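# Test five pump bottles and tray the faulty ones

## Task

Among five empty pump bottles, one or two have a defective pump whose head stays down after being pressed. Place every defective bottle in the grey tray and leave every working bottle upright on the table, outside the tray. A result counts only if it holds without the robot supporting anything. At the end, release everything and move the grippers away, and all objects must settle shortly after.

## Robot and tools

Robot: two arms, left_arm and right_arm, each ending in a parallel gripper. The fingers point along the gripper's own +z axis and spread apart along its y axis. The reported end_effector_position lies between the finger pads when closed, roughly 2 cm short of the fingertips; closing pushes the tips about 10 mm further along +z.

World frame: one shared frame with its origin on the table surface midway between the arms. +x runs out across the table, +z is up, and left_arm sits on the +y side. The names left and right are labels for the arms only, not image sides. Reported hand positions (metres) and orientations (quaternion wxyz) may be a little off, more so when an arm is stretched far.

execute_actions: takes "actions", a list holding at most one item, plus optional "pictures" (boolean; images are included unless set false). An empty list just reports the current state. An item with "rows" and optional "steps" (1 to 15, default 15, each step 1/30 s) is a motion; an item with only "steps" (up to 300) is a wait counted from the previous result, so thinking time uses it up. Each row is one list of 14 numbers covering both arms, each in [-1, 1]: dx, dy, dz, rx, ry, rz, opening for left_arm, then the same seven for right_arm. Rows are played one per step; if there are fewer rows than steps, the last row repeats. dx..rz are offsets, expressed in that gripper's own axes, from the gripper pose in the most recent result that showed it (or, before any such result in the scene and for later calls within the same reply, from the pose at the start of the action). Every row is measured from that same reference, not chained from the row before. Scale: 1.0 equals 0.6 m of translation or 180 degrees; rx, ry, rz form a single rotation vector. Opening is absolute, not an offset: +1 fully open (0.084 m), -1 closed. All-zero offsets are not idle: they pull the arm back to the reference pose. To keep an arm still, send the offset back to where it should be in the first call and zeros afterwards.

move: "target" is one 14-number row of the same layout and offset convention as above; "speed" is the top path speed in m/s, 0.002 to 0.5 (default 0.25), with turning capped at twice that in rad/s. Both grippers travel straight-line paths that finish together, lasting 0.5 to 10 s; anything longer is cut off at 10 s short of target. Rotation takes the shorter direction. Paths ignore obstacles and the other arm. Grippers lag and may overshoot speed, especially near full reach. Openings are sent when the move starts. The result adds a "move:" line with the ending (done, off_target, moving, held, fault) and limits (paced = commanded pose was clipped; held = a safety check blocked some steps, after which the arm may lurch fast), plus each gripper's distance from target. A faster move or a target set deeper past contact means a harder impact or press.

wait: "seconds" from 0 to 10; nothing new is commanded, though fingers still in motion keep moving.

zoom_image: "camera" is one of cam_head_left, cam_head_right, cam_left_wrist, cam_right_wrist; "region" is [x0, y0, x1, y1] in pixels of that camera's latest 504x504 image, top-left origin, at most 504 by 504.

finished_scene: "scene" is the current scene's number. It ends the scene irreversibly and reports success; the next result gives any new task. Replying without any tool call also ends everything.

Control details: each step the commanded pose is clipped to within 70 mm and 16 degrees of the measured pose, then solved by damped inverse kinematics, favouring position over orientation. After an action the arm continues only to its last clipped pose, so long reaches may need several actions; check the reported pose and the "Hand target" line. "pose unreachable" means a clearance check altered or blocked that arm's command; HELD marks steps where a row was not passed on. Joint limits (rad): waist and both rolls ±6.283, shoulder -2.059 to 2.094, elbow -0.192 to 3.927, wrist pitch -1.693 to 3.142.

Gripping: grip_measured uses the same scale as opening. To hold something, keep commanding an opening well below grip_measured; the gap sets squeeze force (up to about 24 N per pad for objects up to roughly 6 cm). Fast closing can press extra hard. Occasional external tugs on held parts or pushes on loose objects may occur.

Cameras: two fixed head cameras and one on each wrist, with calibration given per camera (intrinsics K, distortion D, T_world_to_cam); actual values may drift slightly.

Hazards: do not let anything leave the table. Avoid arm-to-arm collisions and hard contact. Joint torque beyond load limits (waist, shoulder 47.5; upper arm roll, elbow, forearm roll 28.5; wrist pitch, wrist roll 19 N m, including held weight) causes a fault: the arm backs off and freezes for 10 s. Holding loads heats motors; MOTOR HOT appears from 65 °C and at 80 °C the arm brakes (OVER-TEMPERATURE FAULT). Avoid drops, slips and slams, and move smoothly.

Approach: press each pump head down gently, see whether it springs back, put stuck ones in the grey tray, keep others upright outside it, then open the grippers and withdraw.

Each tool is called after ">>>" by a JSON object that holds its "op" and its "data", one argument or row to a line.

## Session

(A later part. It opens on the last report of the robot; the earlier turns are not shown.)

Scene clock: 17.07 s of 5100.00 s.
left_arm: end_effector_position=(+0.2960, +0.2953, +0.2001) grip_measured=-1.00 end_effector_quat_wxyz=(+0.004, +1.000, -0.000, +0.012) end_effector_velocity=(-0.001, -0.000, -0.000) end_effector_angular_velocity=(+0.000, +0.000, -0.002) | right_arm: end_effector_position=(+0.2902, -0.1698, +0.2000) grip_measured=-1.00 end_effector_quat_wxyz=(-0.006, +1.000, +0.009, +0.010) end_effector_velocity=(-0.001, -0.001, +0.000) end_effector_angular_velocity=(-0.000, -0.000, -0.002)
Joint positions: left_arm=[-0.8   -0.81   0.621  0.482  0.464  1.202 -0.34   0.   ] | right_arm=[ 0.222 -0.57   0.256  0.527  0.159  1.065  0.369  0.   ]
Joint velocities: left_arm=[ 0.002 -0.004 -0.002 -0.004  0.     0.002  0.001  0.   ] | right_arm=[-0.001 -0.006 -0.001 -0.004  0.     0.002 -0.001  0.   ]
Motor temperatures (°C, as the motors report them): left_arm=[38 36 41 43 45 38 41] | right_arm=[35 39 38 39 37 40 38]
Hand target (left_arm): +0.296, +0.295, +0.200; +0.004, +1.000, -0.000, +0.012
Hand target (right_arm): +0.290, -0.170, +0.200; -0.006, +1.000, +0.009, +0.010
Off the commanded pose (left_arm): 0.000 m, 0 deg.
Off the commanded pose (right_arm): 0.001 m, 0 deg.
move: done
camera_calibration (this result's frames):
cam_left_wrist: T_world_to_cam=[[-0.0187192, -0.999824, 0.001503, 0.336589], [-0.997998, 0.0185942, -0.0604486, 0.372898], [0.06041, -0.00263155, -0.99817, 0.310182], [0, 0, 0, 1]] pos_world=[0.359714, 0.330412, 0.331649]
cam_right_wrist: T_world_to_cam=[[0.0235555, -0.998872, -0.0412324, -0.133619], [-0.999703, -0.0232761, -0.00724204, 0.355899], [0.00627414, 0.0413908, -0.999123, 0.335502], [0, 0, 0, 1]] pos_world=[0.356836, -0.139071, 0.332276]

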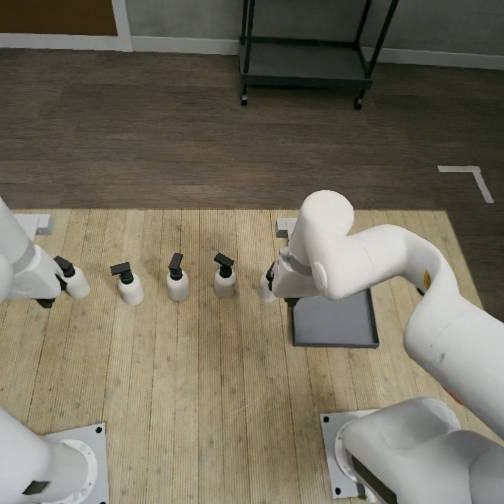

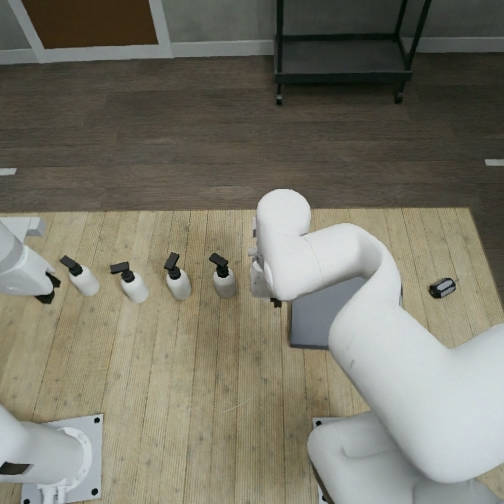

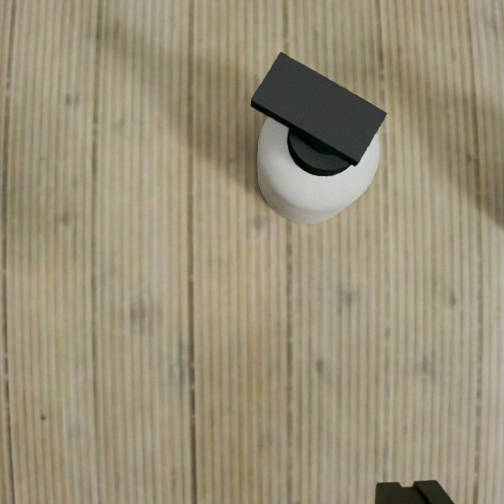

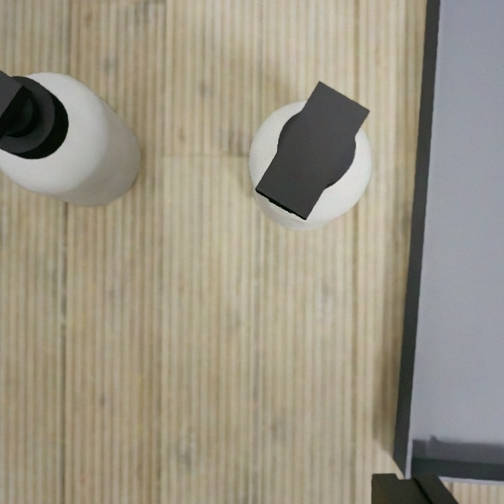

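>>> {"op": "move", "data": {
  "target": [0.19,-0.013,0,0,0,-0.35,1,0.18,-0.026,0,0,0,0,1],
  "speed": 0.25
}}

>>> {"op": "move", "data": {
  "target": [0,0,0.205,0,0,0,1,0,0,0.203,0,0,0,1],
  "speed": 0.08
}}

>>> {"op": "move", "data": {
  "target": [0,0,0,0,0,0,-0.3,0,0,0,0,0,0,-0.3]
}}

>>> {"op": "move", "data": {
  "target": [0,0,-0.25,0,0,0.35,-0.3,0,0,-0.14,0,0,0,-0.3],
  "speed": 0.12
}}

Scene clock: 21.33 s of 5100.00 s.
left_arm: end_effector_position=(+0.4099, +0.3030, +0.2030) grip_measured=+1.00 end_effector_quat_wxyz=(+0.010, +0.853, +0.522, +0.008) end_effector_velocity=(+0.000, +0.000, -0.000) end_effector_angular_velocity=(+0.000, +0.000, +0.004) | right_arm: end_effector_position=(+0.3980, -0.1525, +0.2019) grip_measured=+1.00 end_effector_quat_wxyz=(-0.005, +1.000, +0.009, +0.010) end_effector_velocity=(+0.000, -0.000, -0.000) end_effector_angular_velocity=(-0.000, +0.001, -0.001)
Joint positions: left_arm=[-0.769 -0.283  0.641  0.803  0.188  1.016 -1.175  0.084] | right_arm=[ 0.143 -0.181  0.253  0.846  0.056  0.999  0.368  0.084]
Joint velocities: left_arm=[-0.     0.002  0.001  0.002 -0.001  0.    -0.003 -0.   ] | right_arm=[-0.001  0.002  0.     0.001 -0.001  0.     0.001  0.   ]
Motor temperatures (°C, as the motors report them): left_arm=[38 36 41 43 45 38 41] | right_arm=[35 39 38 39 37 40 38]
Hand target (left_arm): +0.410, +0.303, +0.203; +0.010, +0.853, +0.522, +0.008
Hand target (right_arm): +0.398, -0.153, +0.202; -0.005, +1.000, +0.009, +0.010
Off the commanded pose (left_arm): 0.000 m, 0 deg.
Off the commanded pose (right_arm): 0.000 m, 0 deg.
move: done
camera_calibration (this result's frames):
cam_left_wrist: T_world_to_cam=[[0.881948, -0.470982, 0.0185576, -0.186464], [-0.469991, -0.881713, -0.0411223, 0.539069], [0.0357304, 0.0275458, -0.998982, 0.307354], [0, 0, 0, 1]] pos_world=[0.406827, 0.379016, 0.332669]
cam_right_wrist: T_world_to_cam=[[0.0232278, -0.998897, -0.0408125, -0.11882], [-0.999709, -0.0229401, -0.00750417, 0.46417], [0.00655964, 0.0409749, -0.999139, 0.335825], [0, 0, 0, 1]] pos_world=[0.464591, -0.121801, 0.33417]

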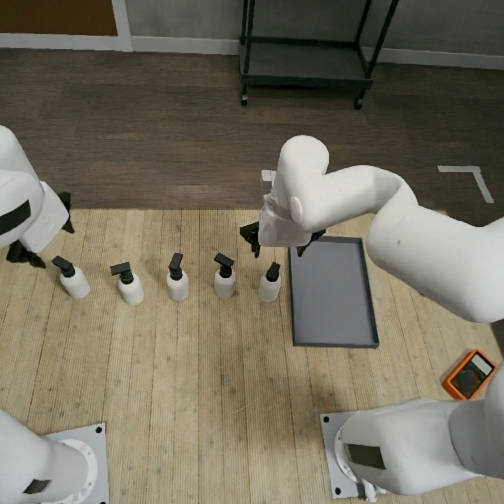

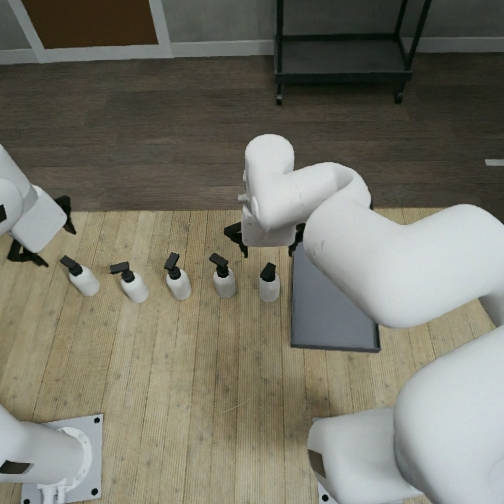

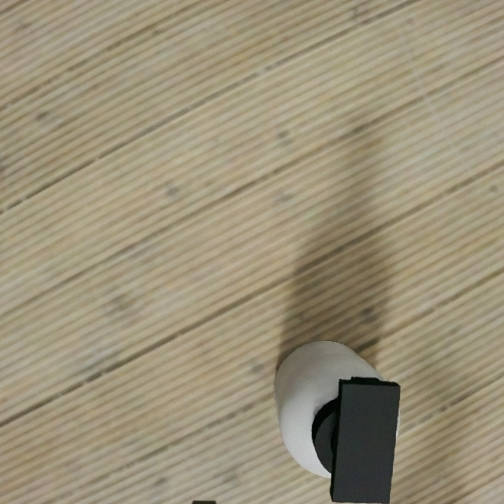

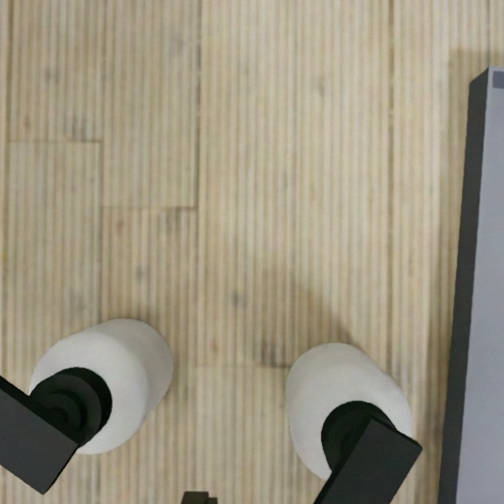

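Scene clock: 23.23 s of 5100.00 s.
left_arm: end_effector_position=(+0.4135, +0.3019, +0.0805) grip_measured=+1.00 end_effector_quat_wxyz=(+0.010, +0.853, +0.522, +0.009) end_effector_velocity=(-0.000, +0.000, -0.001) end_effector_angular_velocity=(-0.002, +0.001, -0.000) | right_arm: end_effector_position=(+0.4005, -0.1512, +0.0803) grip_measured=+1.00 end_effector_quat_wxyz=(-0.006, +1.000, +0.009, +0.010) end_effector_velocity=(-0.000, -0.000, -0.001) end_effector_angular_velocity=(-0.001, +0.000, +0.000)
Joint positions: left_arm=[-0.807  0.016  0.713  0.648 -0.034  0.612 -0.997  0.084] | right_arm=[ 0.141  0.054  0.266  0.698 -0.022  0.622  0.429  0.084]
Joint velocities: left_arm=[ 0.     0.005  0.001 -0.001 -0.009 -0.003  0.009 -0.   ] | right_arm=[ 0.     0.002  0.    -0.001 -0.003 -0.003  0.002 -0.   ]
Motor temperatures (°C, as the motors report them): left_arm=[38 36 41 43 45 38 41] | right_arm=[35 39 38 39 37 40 38]
Hand target (left_arm): +0.413, +0.302, +0.080; +0.010, +0.853, +0.522, +0.009
Hand target (right_arm): +0.400, -0.151, +0.080; -0.005, +1.000, +0.009, +0.010
Off the commanded pose (left_arm): 0.001 m, 0 deg.
Off the commanded pose (right_arm): 0.000 m, 0 deg.
move: done
camera_calibration (this result's frames):
cam_left_wrist: T_world_to_cam=[[0.881745, -0.471327, 0.0194213, -0.187677], [-0.470279, -0.881516, -0.0420416, 0.534877], [0.0369356, 0.0279365, -0.998927, 0.184215], [0, 0, 0, 1]] pos_world=[0.410221, 0.377899, 0.210149]
cam_right_wrist: T_world_to_cam=[[0.0231469, -0.998895, -0.0408945, -0.122488], [-0.999705, -0.0228271, -0.00827102, 0.465838], [0.00732838, 0.0410739, -0.999129, 0.213966], [0, 0, 0, 1]] pos_world=[0.466968, -0.120508, 0.212623]

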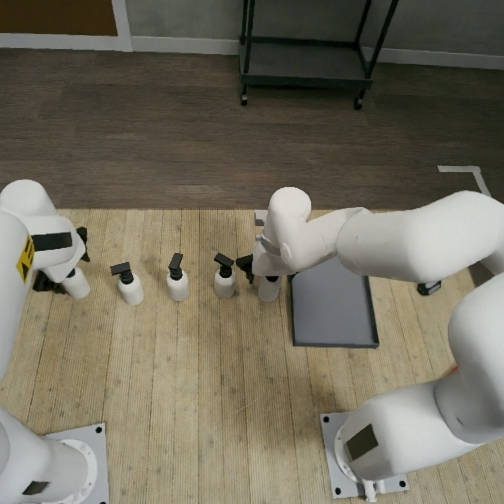

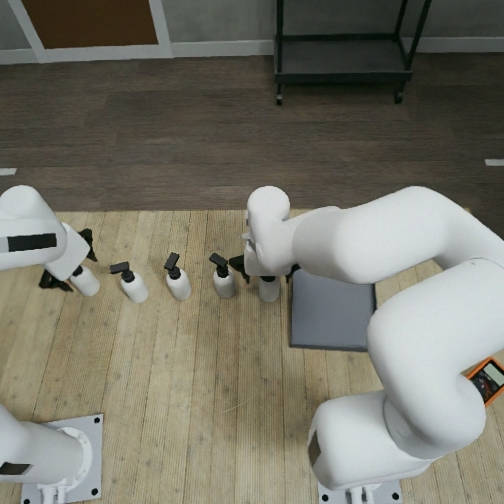

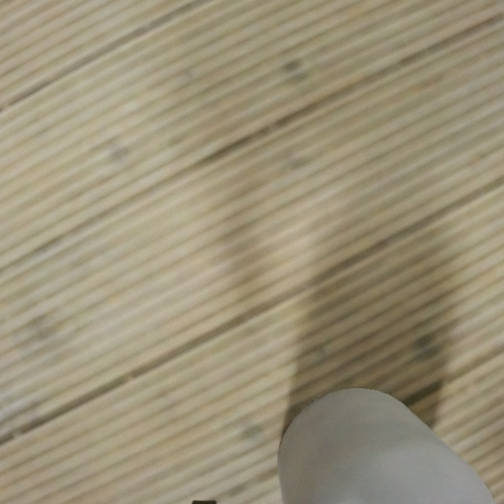

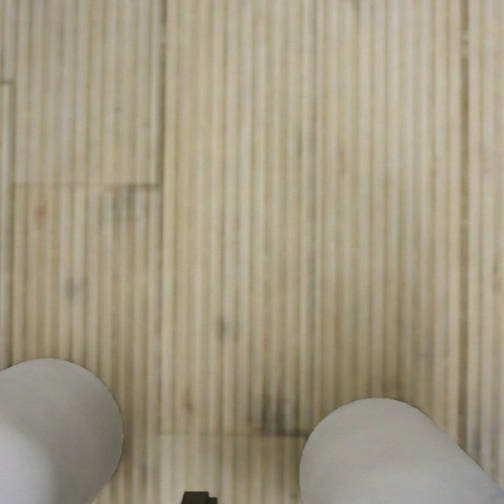

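Scene clock: 23.73 s of 5100.00 s.
left_arm: end_effector_position=(+0.4138, +0.3019, +0.0808) grip_measured=+0.10 end_effector_quat_wxyz=(+0.010, +0.853, +0.522, +0.009) end_effector_velocity=(-0.000, +0.000, -0.000) end_effector_angular_velocity=(+0.000, +0.000, -0.001) | right_arm: end_effector_position=(+0.4008, -0.1511, +0.0806) grip_measured=+0.10 end_effector_quat_wxyz=(-0.006, +1.000, +0.008, +0.011) end_effector_velocity=(-0.000, -0.000, -0.000) end_effector_angular_velocity=(-0.000, +0.001, -0.001)
Joint positions: left_arm=[-0.807  0.015  0.713  0.649 -0.034  0.611 -0.997  0.048] | right_arm=[ 0.141  0.054  0.266  0.698 -0.022  0.622  0.429  0.048]
Joint velocities: left_arm=[-0.     0.     0.     0.     0.     0.     0.001  0.   ] | right_arm=[ 0.     0.     0.    -0.001  0.     0.     0.001  0.   ]
Motor temperatures (°C, as the motors report them): left_arm=[38 36 41 43 45 38 41] | right_arm=[35 39 38 39 37 40 38]
Hand target (left_arm): +0.413, +0.302, +0.080; +0.010, +0.853, +0.522, +0.009
Hand target (right_arm): +0.400, -0.151, +0.080; -0.006, +1.000, +0.009, +0.010
Off the commanded pose (left_arm): 0.000 m, 0 deg.
Off the commanded pose (right_arm): 0.000 m, 0 deg.
move: done
camera_calibration (this result's frames):
cam_left_wrist: T_world_to_cam=[[0.881745, -0.471289, 0.0203132, -0.18807], [-0.470202, -0.881539, -0.0424141, 0.535071], [0.0378962, 0.0278471, -0.998894, 0.184116], [0, 0, 0, 1]] pos_world=[0.410443, 0.377923, 0.210427]
cam_right_wrist: T_world_to_cam=[[0.0230865, -0.998883, -0.0412197, -0.12234], [-0.999699, -0.0227233, -0.00925767, 0.466279], [0.00831068, 0.0414211, -0.999107, 0.213942], [0, 0, 0, 1]] pos_world=[0.467185, -0.12047, 0.213025]

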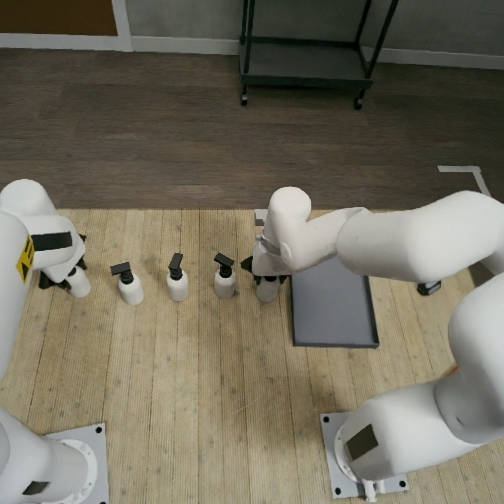

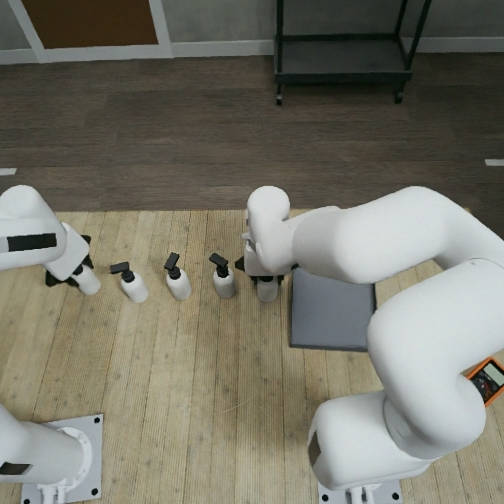

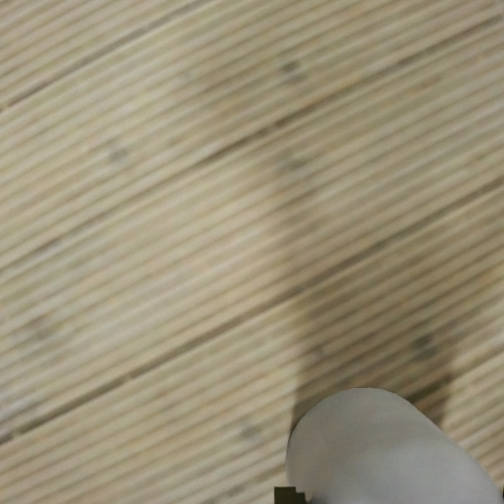

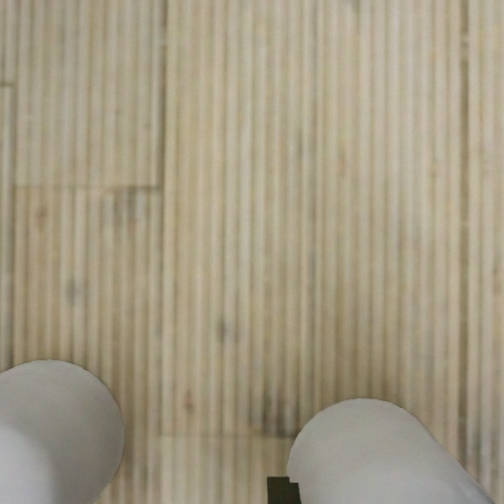

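Scene clock: 28.63 s of 5100.00 s.
left_arm: end_effector_position=(+0.4095, +0.3033, +0.2304) grip_measured=+0.10 end_effector_quat_wxyz=(+0.004, +1.000, -0.000, +0.013) end_effector_velocity=(-0.000, -0.000, +0.000) end_effector_angular_velocity=(+0.000, +0.001, -0.005) | right_arm: end_effector_position=(+0.3991, -0.1520, +0.1646) grip_measured=+0.10 end_effector_quat_wxyz=(-0.006, +1.000, +0.009, +0.011) end_effector_velocity=(-0.000, -0.001, -0.000) end_effector_angular_velocity=(-0.001, +0.001, +0.002)
Joint positions: left_arm=[-0.873 -0.345  0.714  0.859  0.241  1.109 -0.124  0.048] | right_arm=[ 0.142 -0.127  0.261  0.785  0.044  0.883  0.379  0.048]
Joint velocities: left_arm=[-0.001 -0.     0.     0.001  0.     0.002  0.004 -0.   ] | right_arm=[-0.001 -0.    -0.     0.    -0.001  0.001 -0.002 -0.   ]
Motor temperatures (°C, as the motors report them): left_arm=[38 36 41 44 45 38 41] | right_arm=[35 39 38 39 37 40 38]
Hand target (left_arm): +0.410, +0.303, +0.231; +0.004, +1.000, -0.000, +0.013
Hand target (right_arm): +0.399, -0.152, +0.165; -0.006, +1.000, +0.009, +0.011
Off the commanded pose (left_arm): 0.000 m, 0 deg.
Off the commanded pose (right_arm): 0.000 m, 0 deg.
move: done
camera_calibration (this result's frames):
cam_left_wrist: T_world_to_cam=[[-0.018503, -0.999829, 0.000634636, 0.346833], [-0.997874, 0.0184271, -0.0625213, 0.48835], [0.0624989, -0.00179012, -0.998043, 0.332486], [0, 0, 0, 1]] pos_world=[0.472949, 0.338369, 0.362147]
cam_right_wrist: T_world_to_cam=[[0.0231765, -0.998877, -0.0413133, -0.119747], [-0.999698, -0.0228203, -0.00907486, 0.465255], [0.00812189, 0.0415112, -0.999105, 0.298049], [0, 0, 0, 1]] pos_world=[0.46547, -0.121367, 0.297057]

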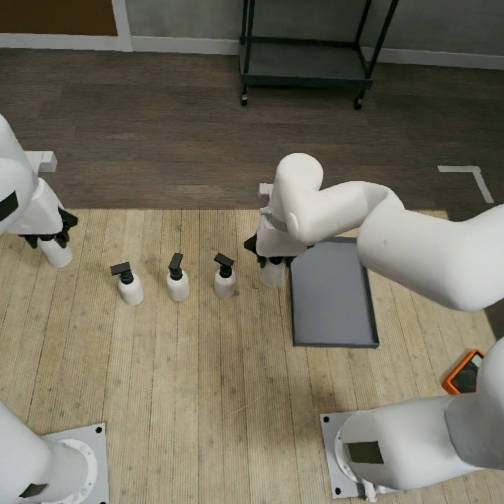

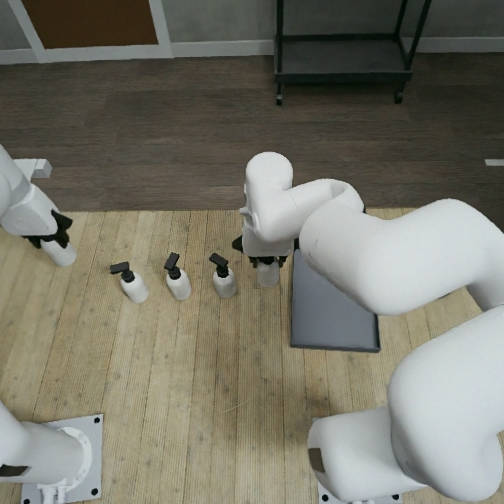

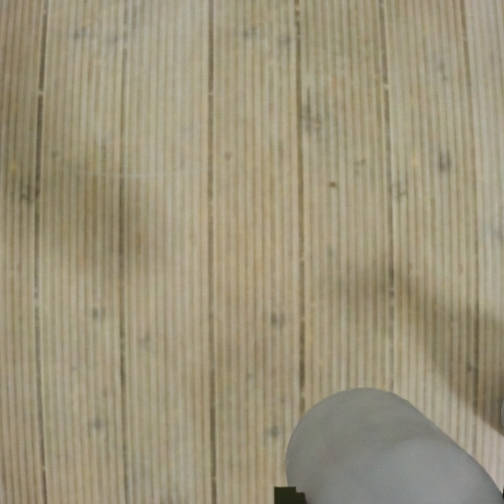

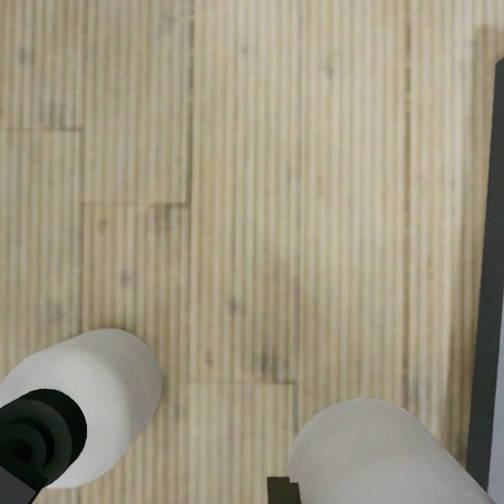

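>>> {"op": "move", "data": {
  "target": [-0.216,0.605,-0.03,0,0,0,-0.3,0.13,0.34,0,0,0,0,-0.3],
  "speed": 0.25
}}

Scene clock: 31.20 s of 5100.00 s.
left_arm: end_effector_position=(+0.2795, -0.0593, +0.2483) grip_measured=+0.10 end_effector_quat_wxyz=(+0.004, +1.000, +0.000, +0.013) end_effector_velocity=(-0.003, -0.004, -0.000) end_effector_angular_velocity=(+0.001, +0.000, -0.007) | right_arm: end_effector_position=(+0.4805, -0.3548, +0.1641) grip_measured=+0.10 end_effector_quat_wxyz=(-0.005, +1.000, +0.009, +0.011) end_effector_velocity=(+0.001, -0.004, +0.001) end_effector_angular_velocity=(-0.000, -0.001, -0.006)
Joint positions: left_arm=[-1.21  -0.175  0.135  0.984  0.043  1.135 -0.927  0.048] | right_arm=[-0.086  0.023 -0.004  0.946  0.015  0.902 -0.095  0.048]
Joint velocities: left_arm=[-0.006  0.004 -0.006  0.004 -0.001  0.001 -0.005 -0.   ] | right_arm=[-0.005  0.002 -0.004  0.004 -0.     0.001 -0.002  0.   ]
Motor temperatures (°C, as the motors report them): left_arm=[38 36 41 44 45 38 41] | right_arm=[35 39 38 39 37 40 38]
Hand target (left_arm): +0.279, -0.060, +0.248; +0.004, +1.000, -0.000, +0.013
Hand target (right_arm): +0.481, -0.355, +0.164; -0.005, +1.000, +0.008, +0.011
Off the commanded pose (left_arm): 0.000 m, 0 deg.
Off the commanded pose (right_arm): 0.000 m, 0 deg.
move: done
camera_calibration (this result's frames):
cam_left_wrist: T_world_to_cam=[[-0.0174411, -0.999847, 0.00112535, -0.0185717], [-0.997858, 0.0173354, -0.0630795, 0.36654], [0.0630504, -0.00222311, -0.998008, 0.357577], [0, 0, 0, 1]] pos_world=[0.342886, -0.024128, 0.380006]
cam_right_wrist: T_world_to_cam=[[0.0241136, -0.998918, -0.0397695, -0.324927], [-0.999674, -0.0237594, -0.00935491, 0.541774], [0.00839989, 0.0399821, -0.999165, 0.304549], [0, 0, 0, 1]] pos_world=[0.546874, -0.32388, 0.296441]

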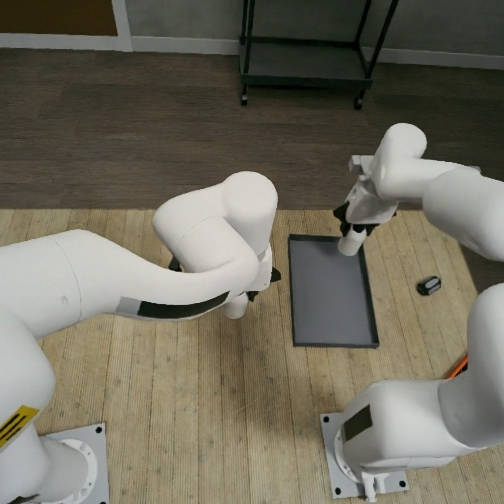

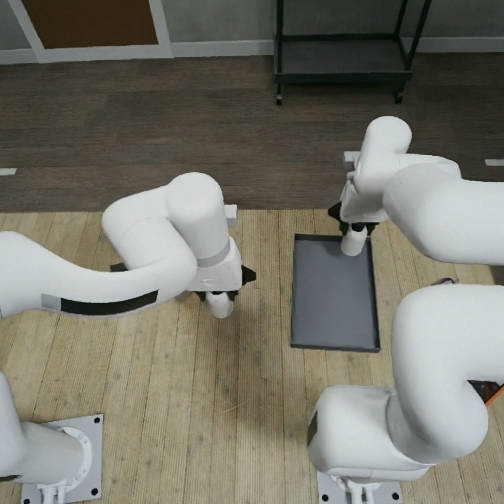

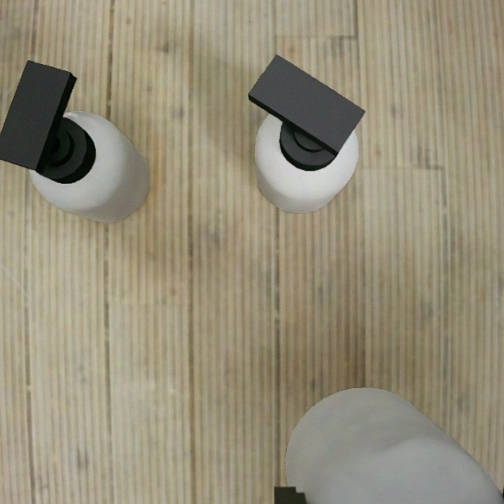

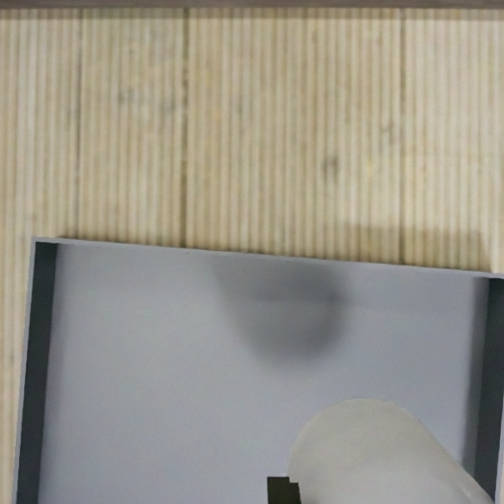

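>>> {"op": "move", "data": {
  "target": [-0.007,0,0.273,0,0,0,-0.3,0,0,0.127,0,0,0,-0.3],
  "speed": 0.1
}}

>>> {"op": "move", "data": {
  "target": [0,0,0,0,0,0,0.8,0,0,0,0,0,0,0.8]
}}

>>> {"op": "move", "data": {
  "target": [0,0,-0.2,0,0,0,0.8,0,0,-0.2,0,0,0,0.8],
  "speed": 0.15
}}

>>> {"op": "move", "data": {
  "target": [0,-0.5,-0.1,0,0,0,0.8,0,0,0,0,0,0,0.8],
  "speed": 0.3
}}

>>> {"op": "move", "data": {
  "target": [0,0,0,0,0,0,0.8,-0.315,-0.495,0,0,0,0,1],
  "speed": 0.3
}}

Scene clock: 34.30 s of 5100.00 s.
left_arm: end_effector_position=(+0.2800, -0.0612, +0.0848) grip_measured=+0.10 end_effector_quat_wxyz=(+0.004, +1.000, +0.000, +0.014) end_effector_velocity=(-0.001, +0.002, -0.003) end_effector_angular_velocity=(+0.005, +0.004, -0.000) | right_arm: end_effector_position=(+0.4822, -0.3540, +0.0880) grip_measured=+0.10 end_effector_quat_wxyz=(-0.005, +1.000, +0.009, +0.011) end_effector_velocity=(-0.000, -0.001, -0.001) end_effector_angular_velocity=(+0.000, +0.001, -0.001)
Joint positions: left_arm=[-1.208  0.076  0.142  0.743  0.008  0.644 -0.906  0.048] | right_arm=[-0.084  0.162 -0.003  0.87   0.019  0.686 -0.098  0.048]
Joint velocities: left_arm=[-0.     0.003  0.    -0.005 -0.001 -0.002  0.001 -0.   ] | right_arm=[-0.001  0.002 -0.001 -0.     0.    -0.001 -0.001  0.   ]
Motor temperatures (°C, as the motors report them): left_arm=[38 36 41 44 45 38 41] | right_arm=[35 39 38 39 37 40 38]
Hand target (left_arm): +0.280, -0.061, +0.084; +0.004, +1.000, +0.000, +0.013
Hand target (right_arm): +0.482, -0.354, +0.088; -0.005, +1.000, +0.009, +0.011
Off the commanded pose (left_arm): 0.001 m, 0 deg.
Off the commanded pose (right_arm): 0.000 m, 0 deg.
move: done
camera_calibration (this result's frames):
cam_left_wrist: T_world_to_cam=[[-0.0177125, -0.999842, 0.00170137, -0.0202117], [-0.997787, 0.017567, -0.0641233, 0.356789], [0.0640832, -0.00283339, -0.997941, 0.194013], [0, 0, 0, 1]] pos_world=[0.343209, -0.0259266, 0.216526]
cam_right_wrist: T_world_to_cam=[[0.0241561, -0.998926, -0.0395317, -0.327285], [-0.999669, -0.0237849, -0.00983267, 0.542767], [0.00888185, 0.0397561, -0.99917, 0.228197], [0, 0, 0, 1]] pos_world=[0.548467, -0.323096, 0.220406]

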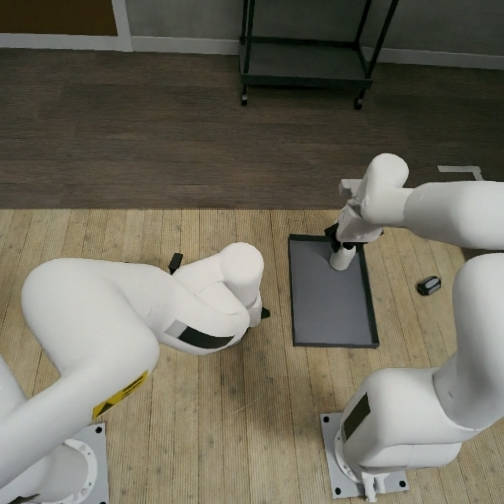

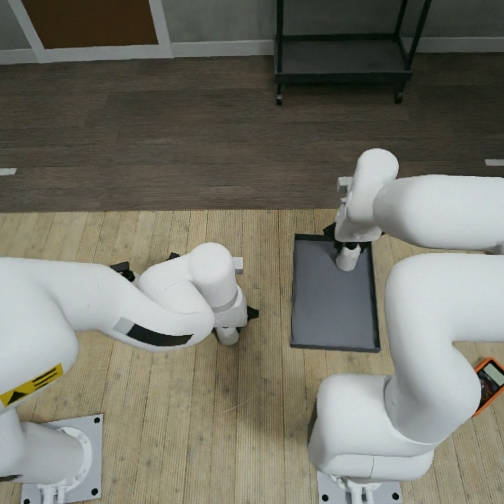

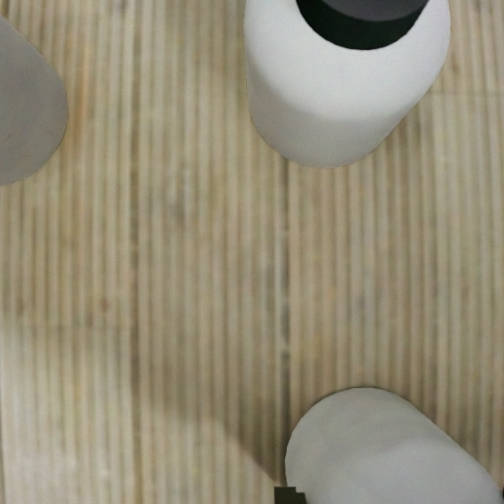

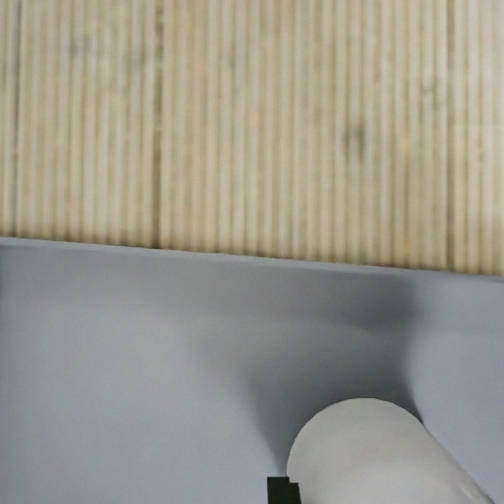

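Scene clock: 34.80 s of 5100.00 s.
left_arm: end_effector_position=(+0.2800, -0.0612, +0.0848) grip_measured=+0.80 end_effector_quat_wxyz=(+0.004, +1.000, +0.000, +0.014) end_effector_velocity=(-0.000, +0.000, -0.000) end_effector_angular_velocity=(+0.001, +0.001, -0.000) | right_arm: end_effector_position=(+0.4822, -0.3540, +0.0880) grip_measured=+0.80 end_effector_quat_wxyz=(-0.005, +1.000, +0.009, +0.011) end_effector_velocity=(-0.000, -0.000, -0.000) end_effector_angular_velocity=(-0.000, +0.001, +0.002)
Joint positions: left_arm=[-1.208  0.076  0.142  0.743  0.008  0.644 -0.906  0.077] | right_arm=[-0.084  0.162 -0.003  0.87   0.019  0.686 -0.098  0.077]
Joint velocities: left_arm=[-0.     0.    -0.    -0.001 -0.    -0.     0.    -0.   ] | right_arm=[-0.     0.    -0.    -0.001 -0.    -0.    -0.002  0.   ]
Motor temperatures (°C, as the motors report them): left_arm=[38 36 41 44 45 38 41] | right_arm=[35 39 38 39 37 40 38]
Hand target (left_arm): +0.280, -0.061, +0.085; +0.004, +1.000, +0.000, +0.014
Hand target (right_arm): +0.482, -0.354, +0.088; -0.005, +1.000, +0.009, +0.011
Off the commanded pose (left_arm): 0.000 m, 0 deg.
Off the commanded pose (right_arm): 0.000 m, 0 deg.
move: done
camera_calibration (this result's frames):
cam_left_wrist: T_world_to_cam=[[-0.0177126, -0.999842, 0.00173156, -0.0202216], [-0.997786, 0.0175651, -0.0641437, 0.356797], [0.0641031, -0.00286388, -0.997939, 0.19402], [0, 0, 0, 1]] pos_world=[0.343211, -0.0259299, 0.216542]
cam_right_wrist: T_world_to_cam=[[0.0241566, -0.998926, -0.0395302, -0.327286], [-0.999669, -0.0237846, -0.00985176, 0.542774], [0.00890097, 0.039755, -0.99917, 0.228196], [0, 0, 0, 1]] pos_world=[0.548469, -0.323096, 0.220416]

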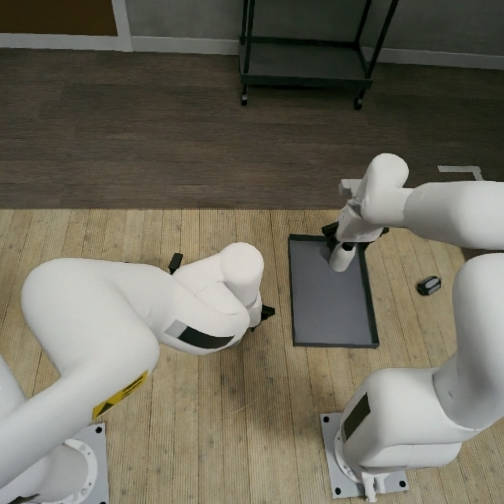

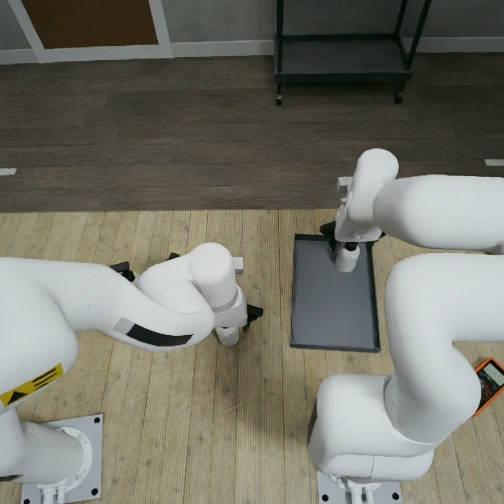

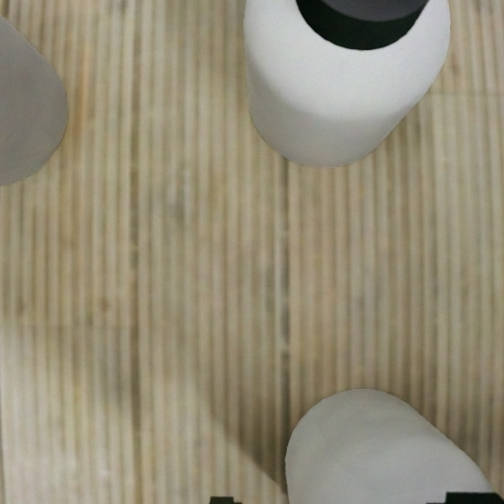

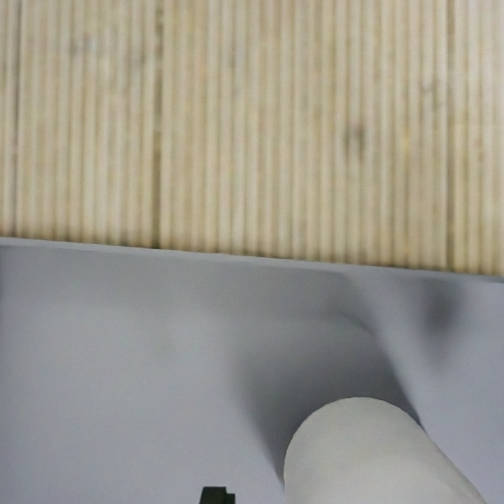

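Scene clock: 36.00 s of 5100.00 s.
left_arm: end_effector_position=(+0.2764, -0.0596, +0.2041) grip_measured=+0.80 end_effector_quat_wxyz=(+0.004, +1.000, +0.000, +0.013) end_effector_velocity=(+0.002, -0.002, +0.005) end_effector_angular_velocity=(-0.007, -0.005, +0.001) | right_arm: end_effector_position=(+0.4794, -0.3552, +0.2074) grip_measured=+0.80 end_effector_quat_wxyz=(-0.005, +1.000, +0.009, +0.010) end_effector_velocity=(+0.002, -0.000, +0.004) end_effector_angular_velocity=(-0.001, -0.008, -0.001)
Joint positions: left_arm=[-1.213 -0.141  0.136  0.888  0.041  1.006 -0.933  0.077] | right_arm=[-0.086 -0.032 -0.005  1.014  0.013  1.027 -0.094  0.077]
Joint velocities: left_arm=[-0.    -0.003  0.     0.008  0.     0.003 -0.001  0.   ] | right_arm=[-0.001 -0.004 -0.     0.007 -0.     0.003  0.001  0.   ]
Motor temperatures (°C, as the motors report them): left_arm=[38 36 41 44 45 38 41] | right_arm=[35 39 38 39 37 40 38]
Hand target (left_arm): +0.277, -0.060, +0.205; +0.005, +1.000, +0.000, +0.014
Hand target (right_arm): +0.480, -0.355, +0.208; -0.005, +1.000, +0.009, +0.011
Off the commanded pose (left_arm): 0.001 m, 0 deg.
Off the commanded pose (right_arm): 0.001 m, 0 deg.
move: done
camera_calibration (this result's frames):
cam_left_wrist: T_world_to_cam=[[-0.0174874, -0.999847, 0.000715278, -0.018795], [-0.99787, 0.0174078, -0.0628677, 0.360625], [0.0628456, -0.00181314, -0.998022, 0.313772], [0, 0, 0, 1]] pos_world=[0.339809, -0.0245009, 0.335836]
cam_right_wrist: T_world_to_cam=[[0.0240826, -0.998912, -0.0399352, -0.323551], [-0.999683, -0.0237685, -0.00832207, 0.540834], [0.00736382, 0.0401229, -0.999168, 0.348395], [0, 0, 0, 1]] pos_world=[0.545889, -0.324323, 0.339684]

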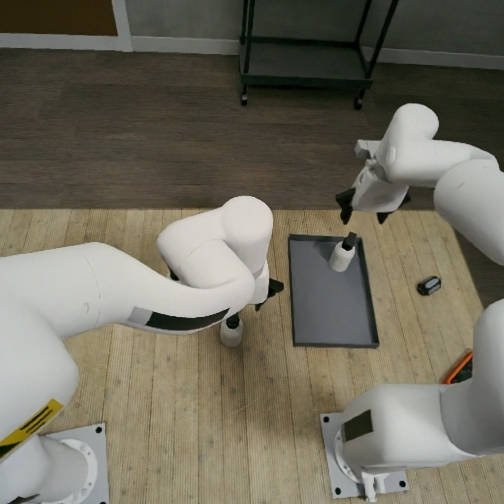

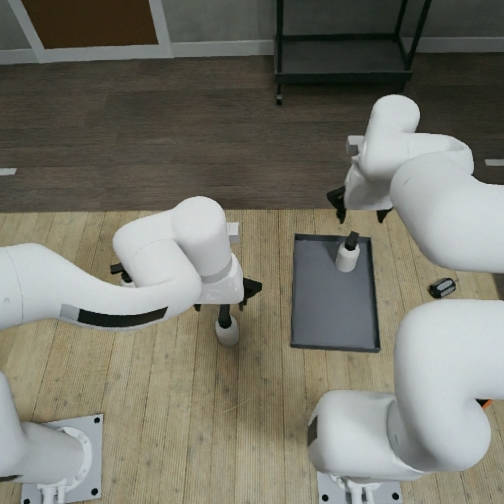

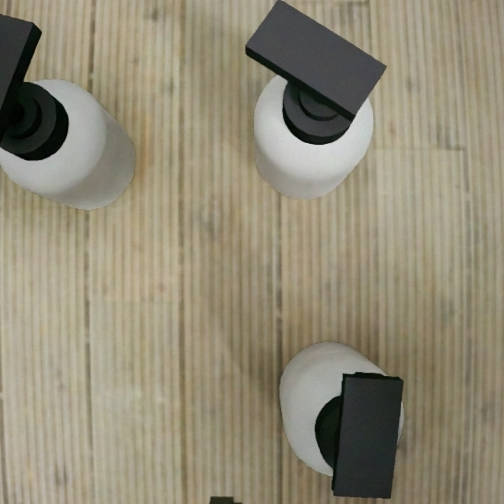

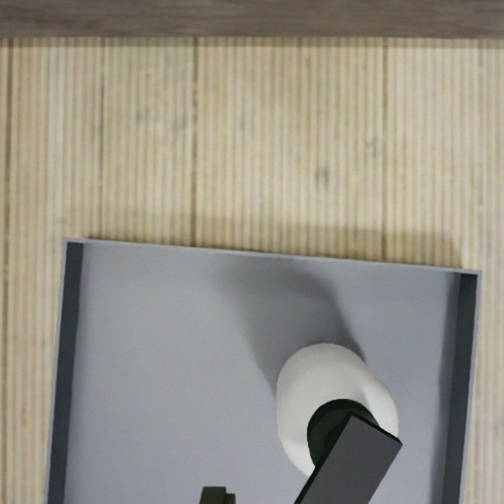

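Scene clock: 37.53 s of 5100.00 s.
left_arm: end_effector_position=(+0.2745, +0.2408, +0.2612) grip_measured=+0.80 end_effector_quat_wxyz=(+0.004, +1.000, -0.000, +0.012) end_effector_velocity=(+0.001, +0.003, +0.002) end_effector_angular_velocity=(-0.004, -0.004, +0.004) | right_arm: end_effector_position=(+0.4794, -0.3552, +0.2074) grip_measured=+0.80 end_effector_quat_wxyz=(-0.005, +1.000, +0.009, +0.010) end_effector_velocity=(+0.000, +0.000, +0.000) end_effector_angular_velocity=(-0.000, -0.001, +0.001)
Joint positions: left_arm=[-0.868 -0.865  0.425  0.581  0.327  1.384 -0.469  0.077] | right_arm=[-0.086 -0.032 -0.005  1.014  0.013  1.027 -0.094  0.077]
Joint velocities: left_arm=[ 0.004 -0.004  0.004  0.005  0.002  0.003  0.004  0.   ] | right_arm=[-0.    -0.     0.001  0.001 -0.    -0.    -0.001 -0.   ]
Motor temperatures (°C, as the motors report them): left_arm=[38 36 41 44 45 38 41] | right_arm=[35 39 38 39 37 40 38]
Hand target (left_arm): +0.275, +0.241, +0.262; +0.004, +1.000, +0.000, +0.012
Hand target (right_arm): +0.479, -0.355, +0.207; -0.005, +1.000, +0.009, +0.010
Off the commanded pose (left_arm): 0.001 m, 0 deg.
Off the commanded pose (right_arm): 0.000 m, 0 deg.
move: done
camera_calibration (this result's frames):
cam_left_wrist: T_world_to_cam=[[-0.0184801, -0.999829, 0.000929937, 0.281747], [-0.997973, 0.0183891, -0.0609246, 0.356377], [0.0608971, -0.00205394, -0.998142, 0.37203], [0, 0, 0, 1]] pos_world=[0.338206, 0.275909, 0.392789]
cam_right_wrist: T_world_to_cam=[[0.0240827, -0.998912, -0.0399351, -0.323551], [-0.999683, -0.0237686, -0.00832188, 0.540834], [0.00736362, 0.0401229, -0.999168, 0.348395], [0, 0, 0, 1]] pos_world=[0.545889, -0.324323, 0.339684]

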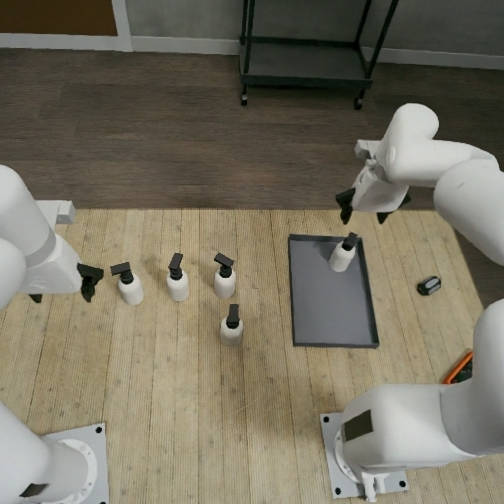

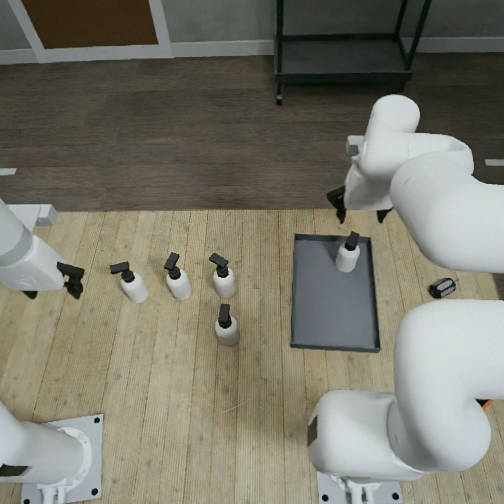

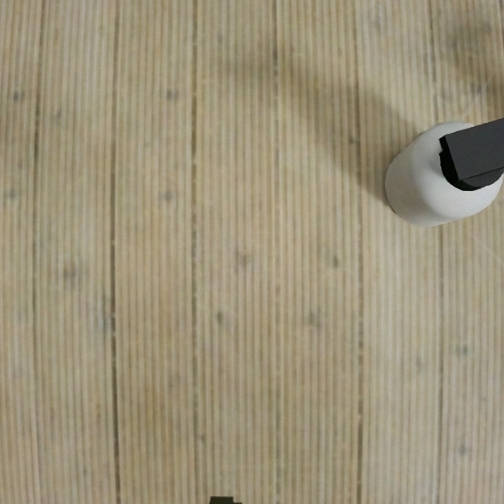

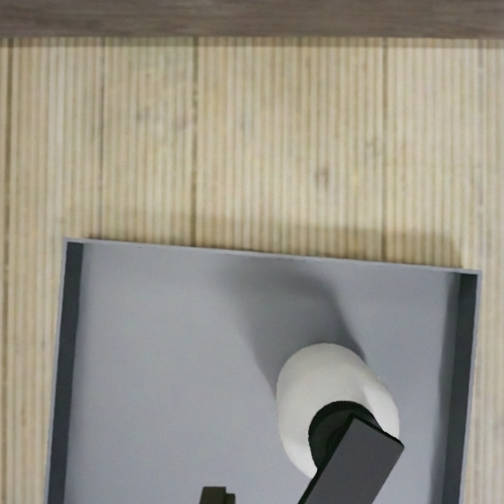

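Scene clock: 39.17 s of 5100.00 s.
left_arm: end_effector_position=(+0.2745, +0.2408, +0.2612) grip_measured=+0.80 end_effector_quat_wxyz=(+0.004, +1.000, -0.000, +0.012) end_effector_velocity=(+0.000, +0.000, +0.000) end_effector_angular_velocity=(-0.000, -0.000, +0.002) | right_arm: end_effector_position=(+0.2852, -0.0612, +0.2071) grip_measured=+1.00 end_effector_quat_wxyz=(-0.006, +1.000, +0.008, +0.010) end_effector_velocity=(-0.003, +0.004, +0.000) end_effector_angular_velocity=(-0.003, -0.002, +0.007)
Joint positions: left_arm=[-0.868 -0.865  0.425  0.581  0.327  1.384 -0.469  0.077] | right_arm=[ 0.266 -0.362  0.464  0.726  0.181  1.037  0.618  0.084]
Joint velocities: left_arm=[ 0.     0.     0.     0.001  0.     0.    -0.001 -0.   ] | right_arm=[ 0.005  0.001  0.008  0.002 -0.002  0.     0.007  0.   ]
Motor temperatures (°C, as the motors report them): left_arm=[38 36 41 44 45 38 41] | right_arm=[35 39 38 39 37 40 38]
Hand target (left_arm): +0.275, +0.241, +0.261; +0.004, +1.000, -0.000, +0.012
Hand target (right_arm): +0.285, -0.061, +0.207; -0.006, +1.000, +0.009, +0.010
Off the commanded pose (left_arm): 0.000 m, 0 deg.
Off the commanded pose (right_arm): 0.001 m, 0 deg.
move: done
camera_calibration (this result's frames):
cam_left_wrist: T_world_to_cam=[[-0.0184803, -0.999829, 0.000930046, 0.281747], [-0.997973, 0.0183893, -0.0609247, 0.356377], [0.0608972, -0.00205407, -0.998142, 0.37203], [0, 0, 0, 1]] pos_world=[0.338206, 0.275909, 0.392789]
cam_right_wrist: T_world_to_cam=[[0.0227958, -0.998831, -0.0426359, -0.0243159], [-0.999722, -0.0225165, -0.0070191, 0.353516], [0.00605088, 0.0427841, -0.999066, 0.338237], [0, 0, 0, 1]] pos_world=[0.351925, -0.0307986, 0.339366]

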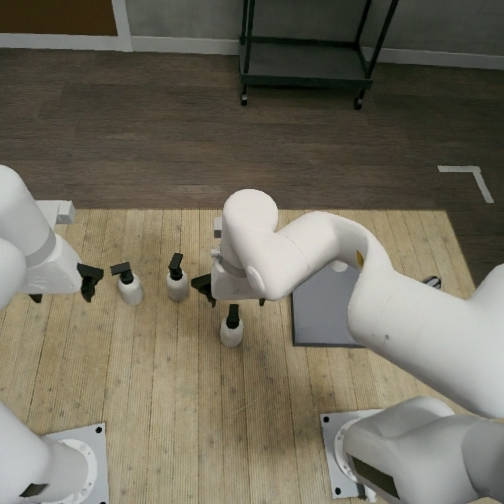

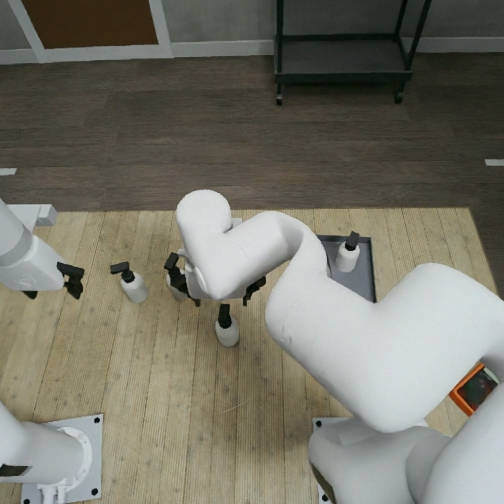

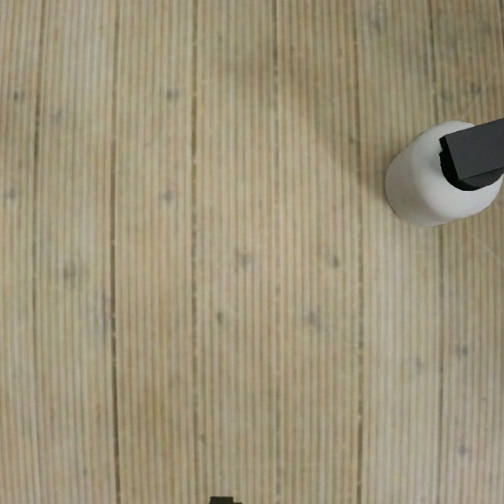

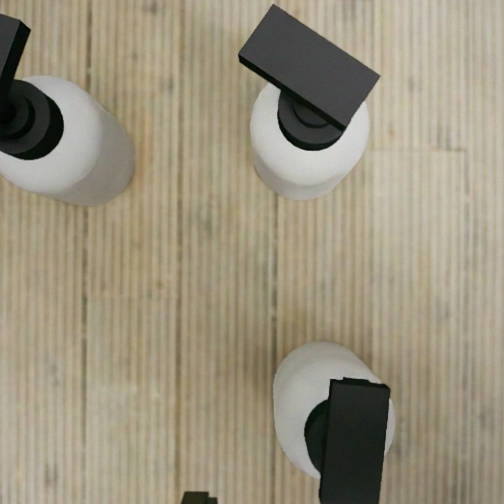

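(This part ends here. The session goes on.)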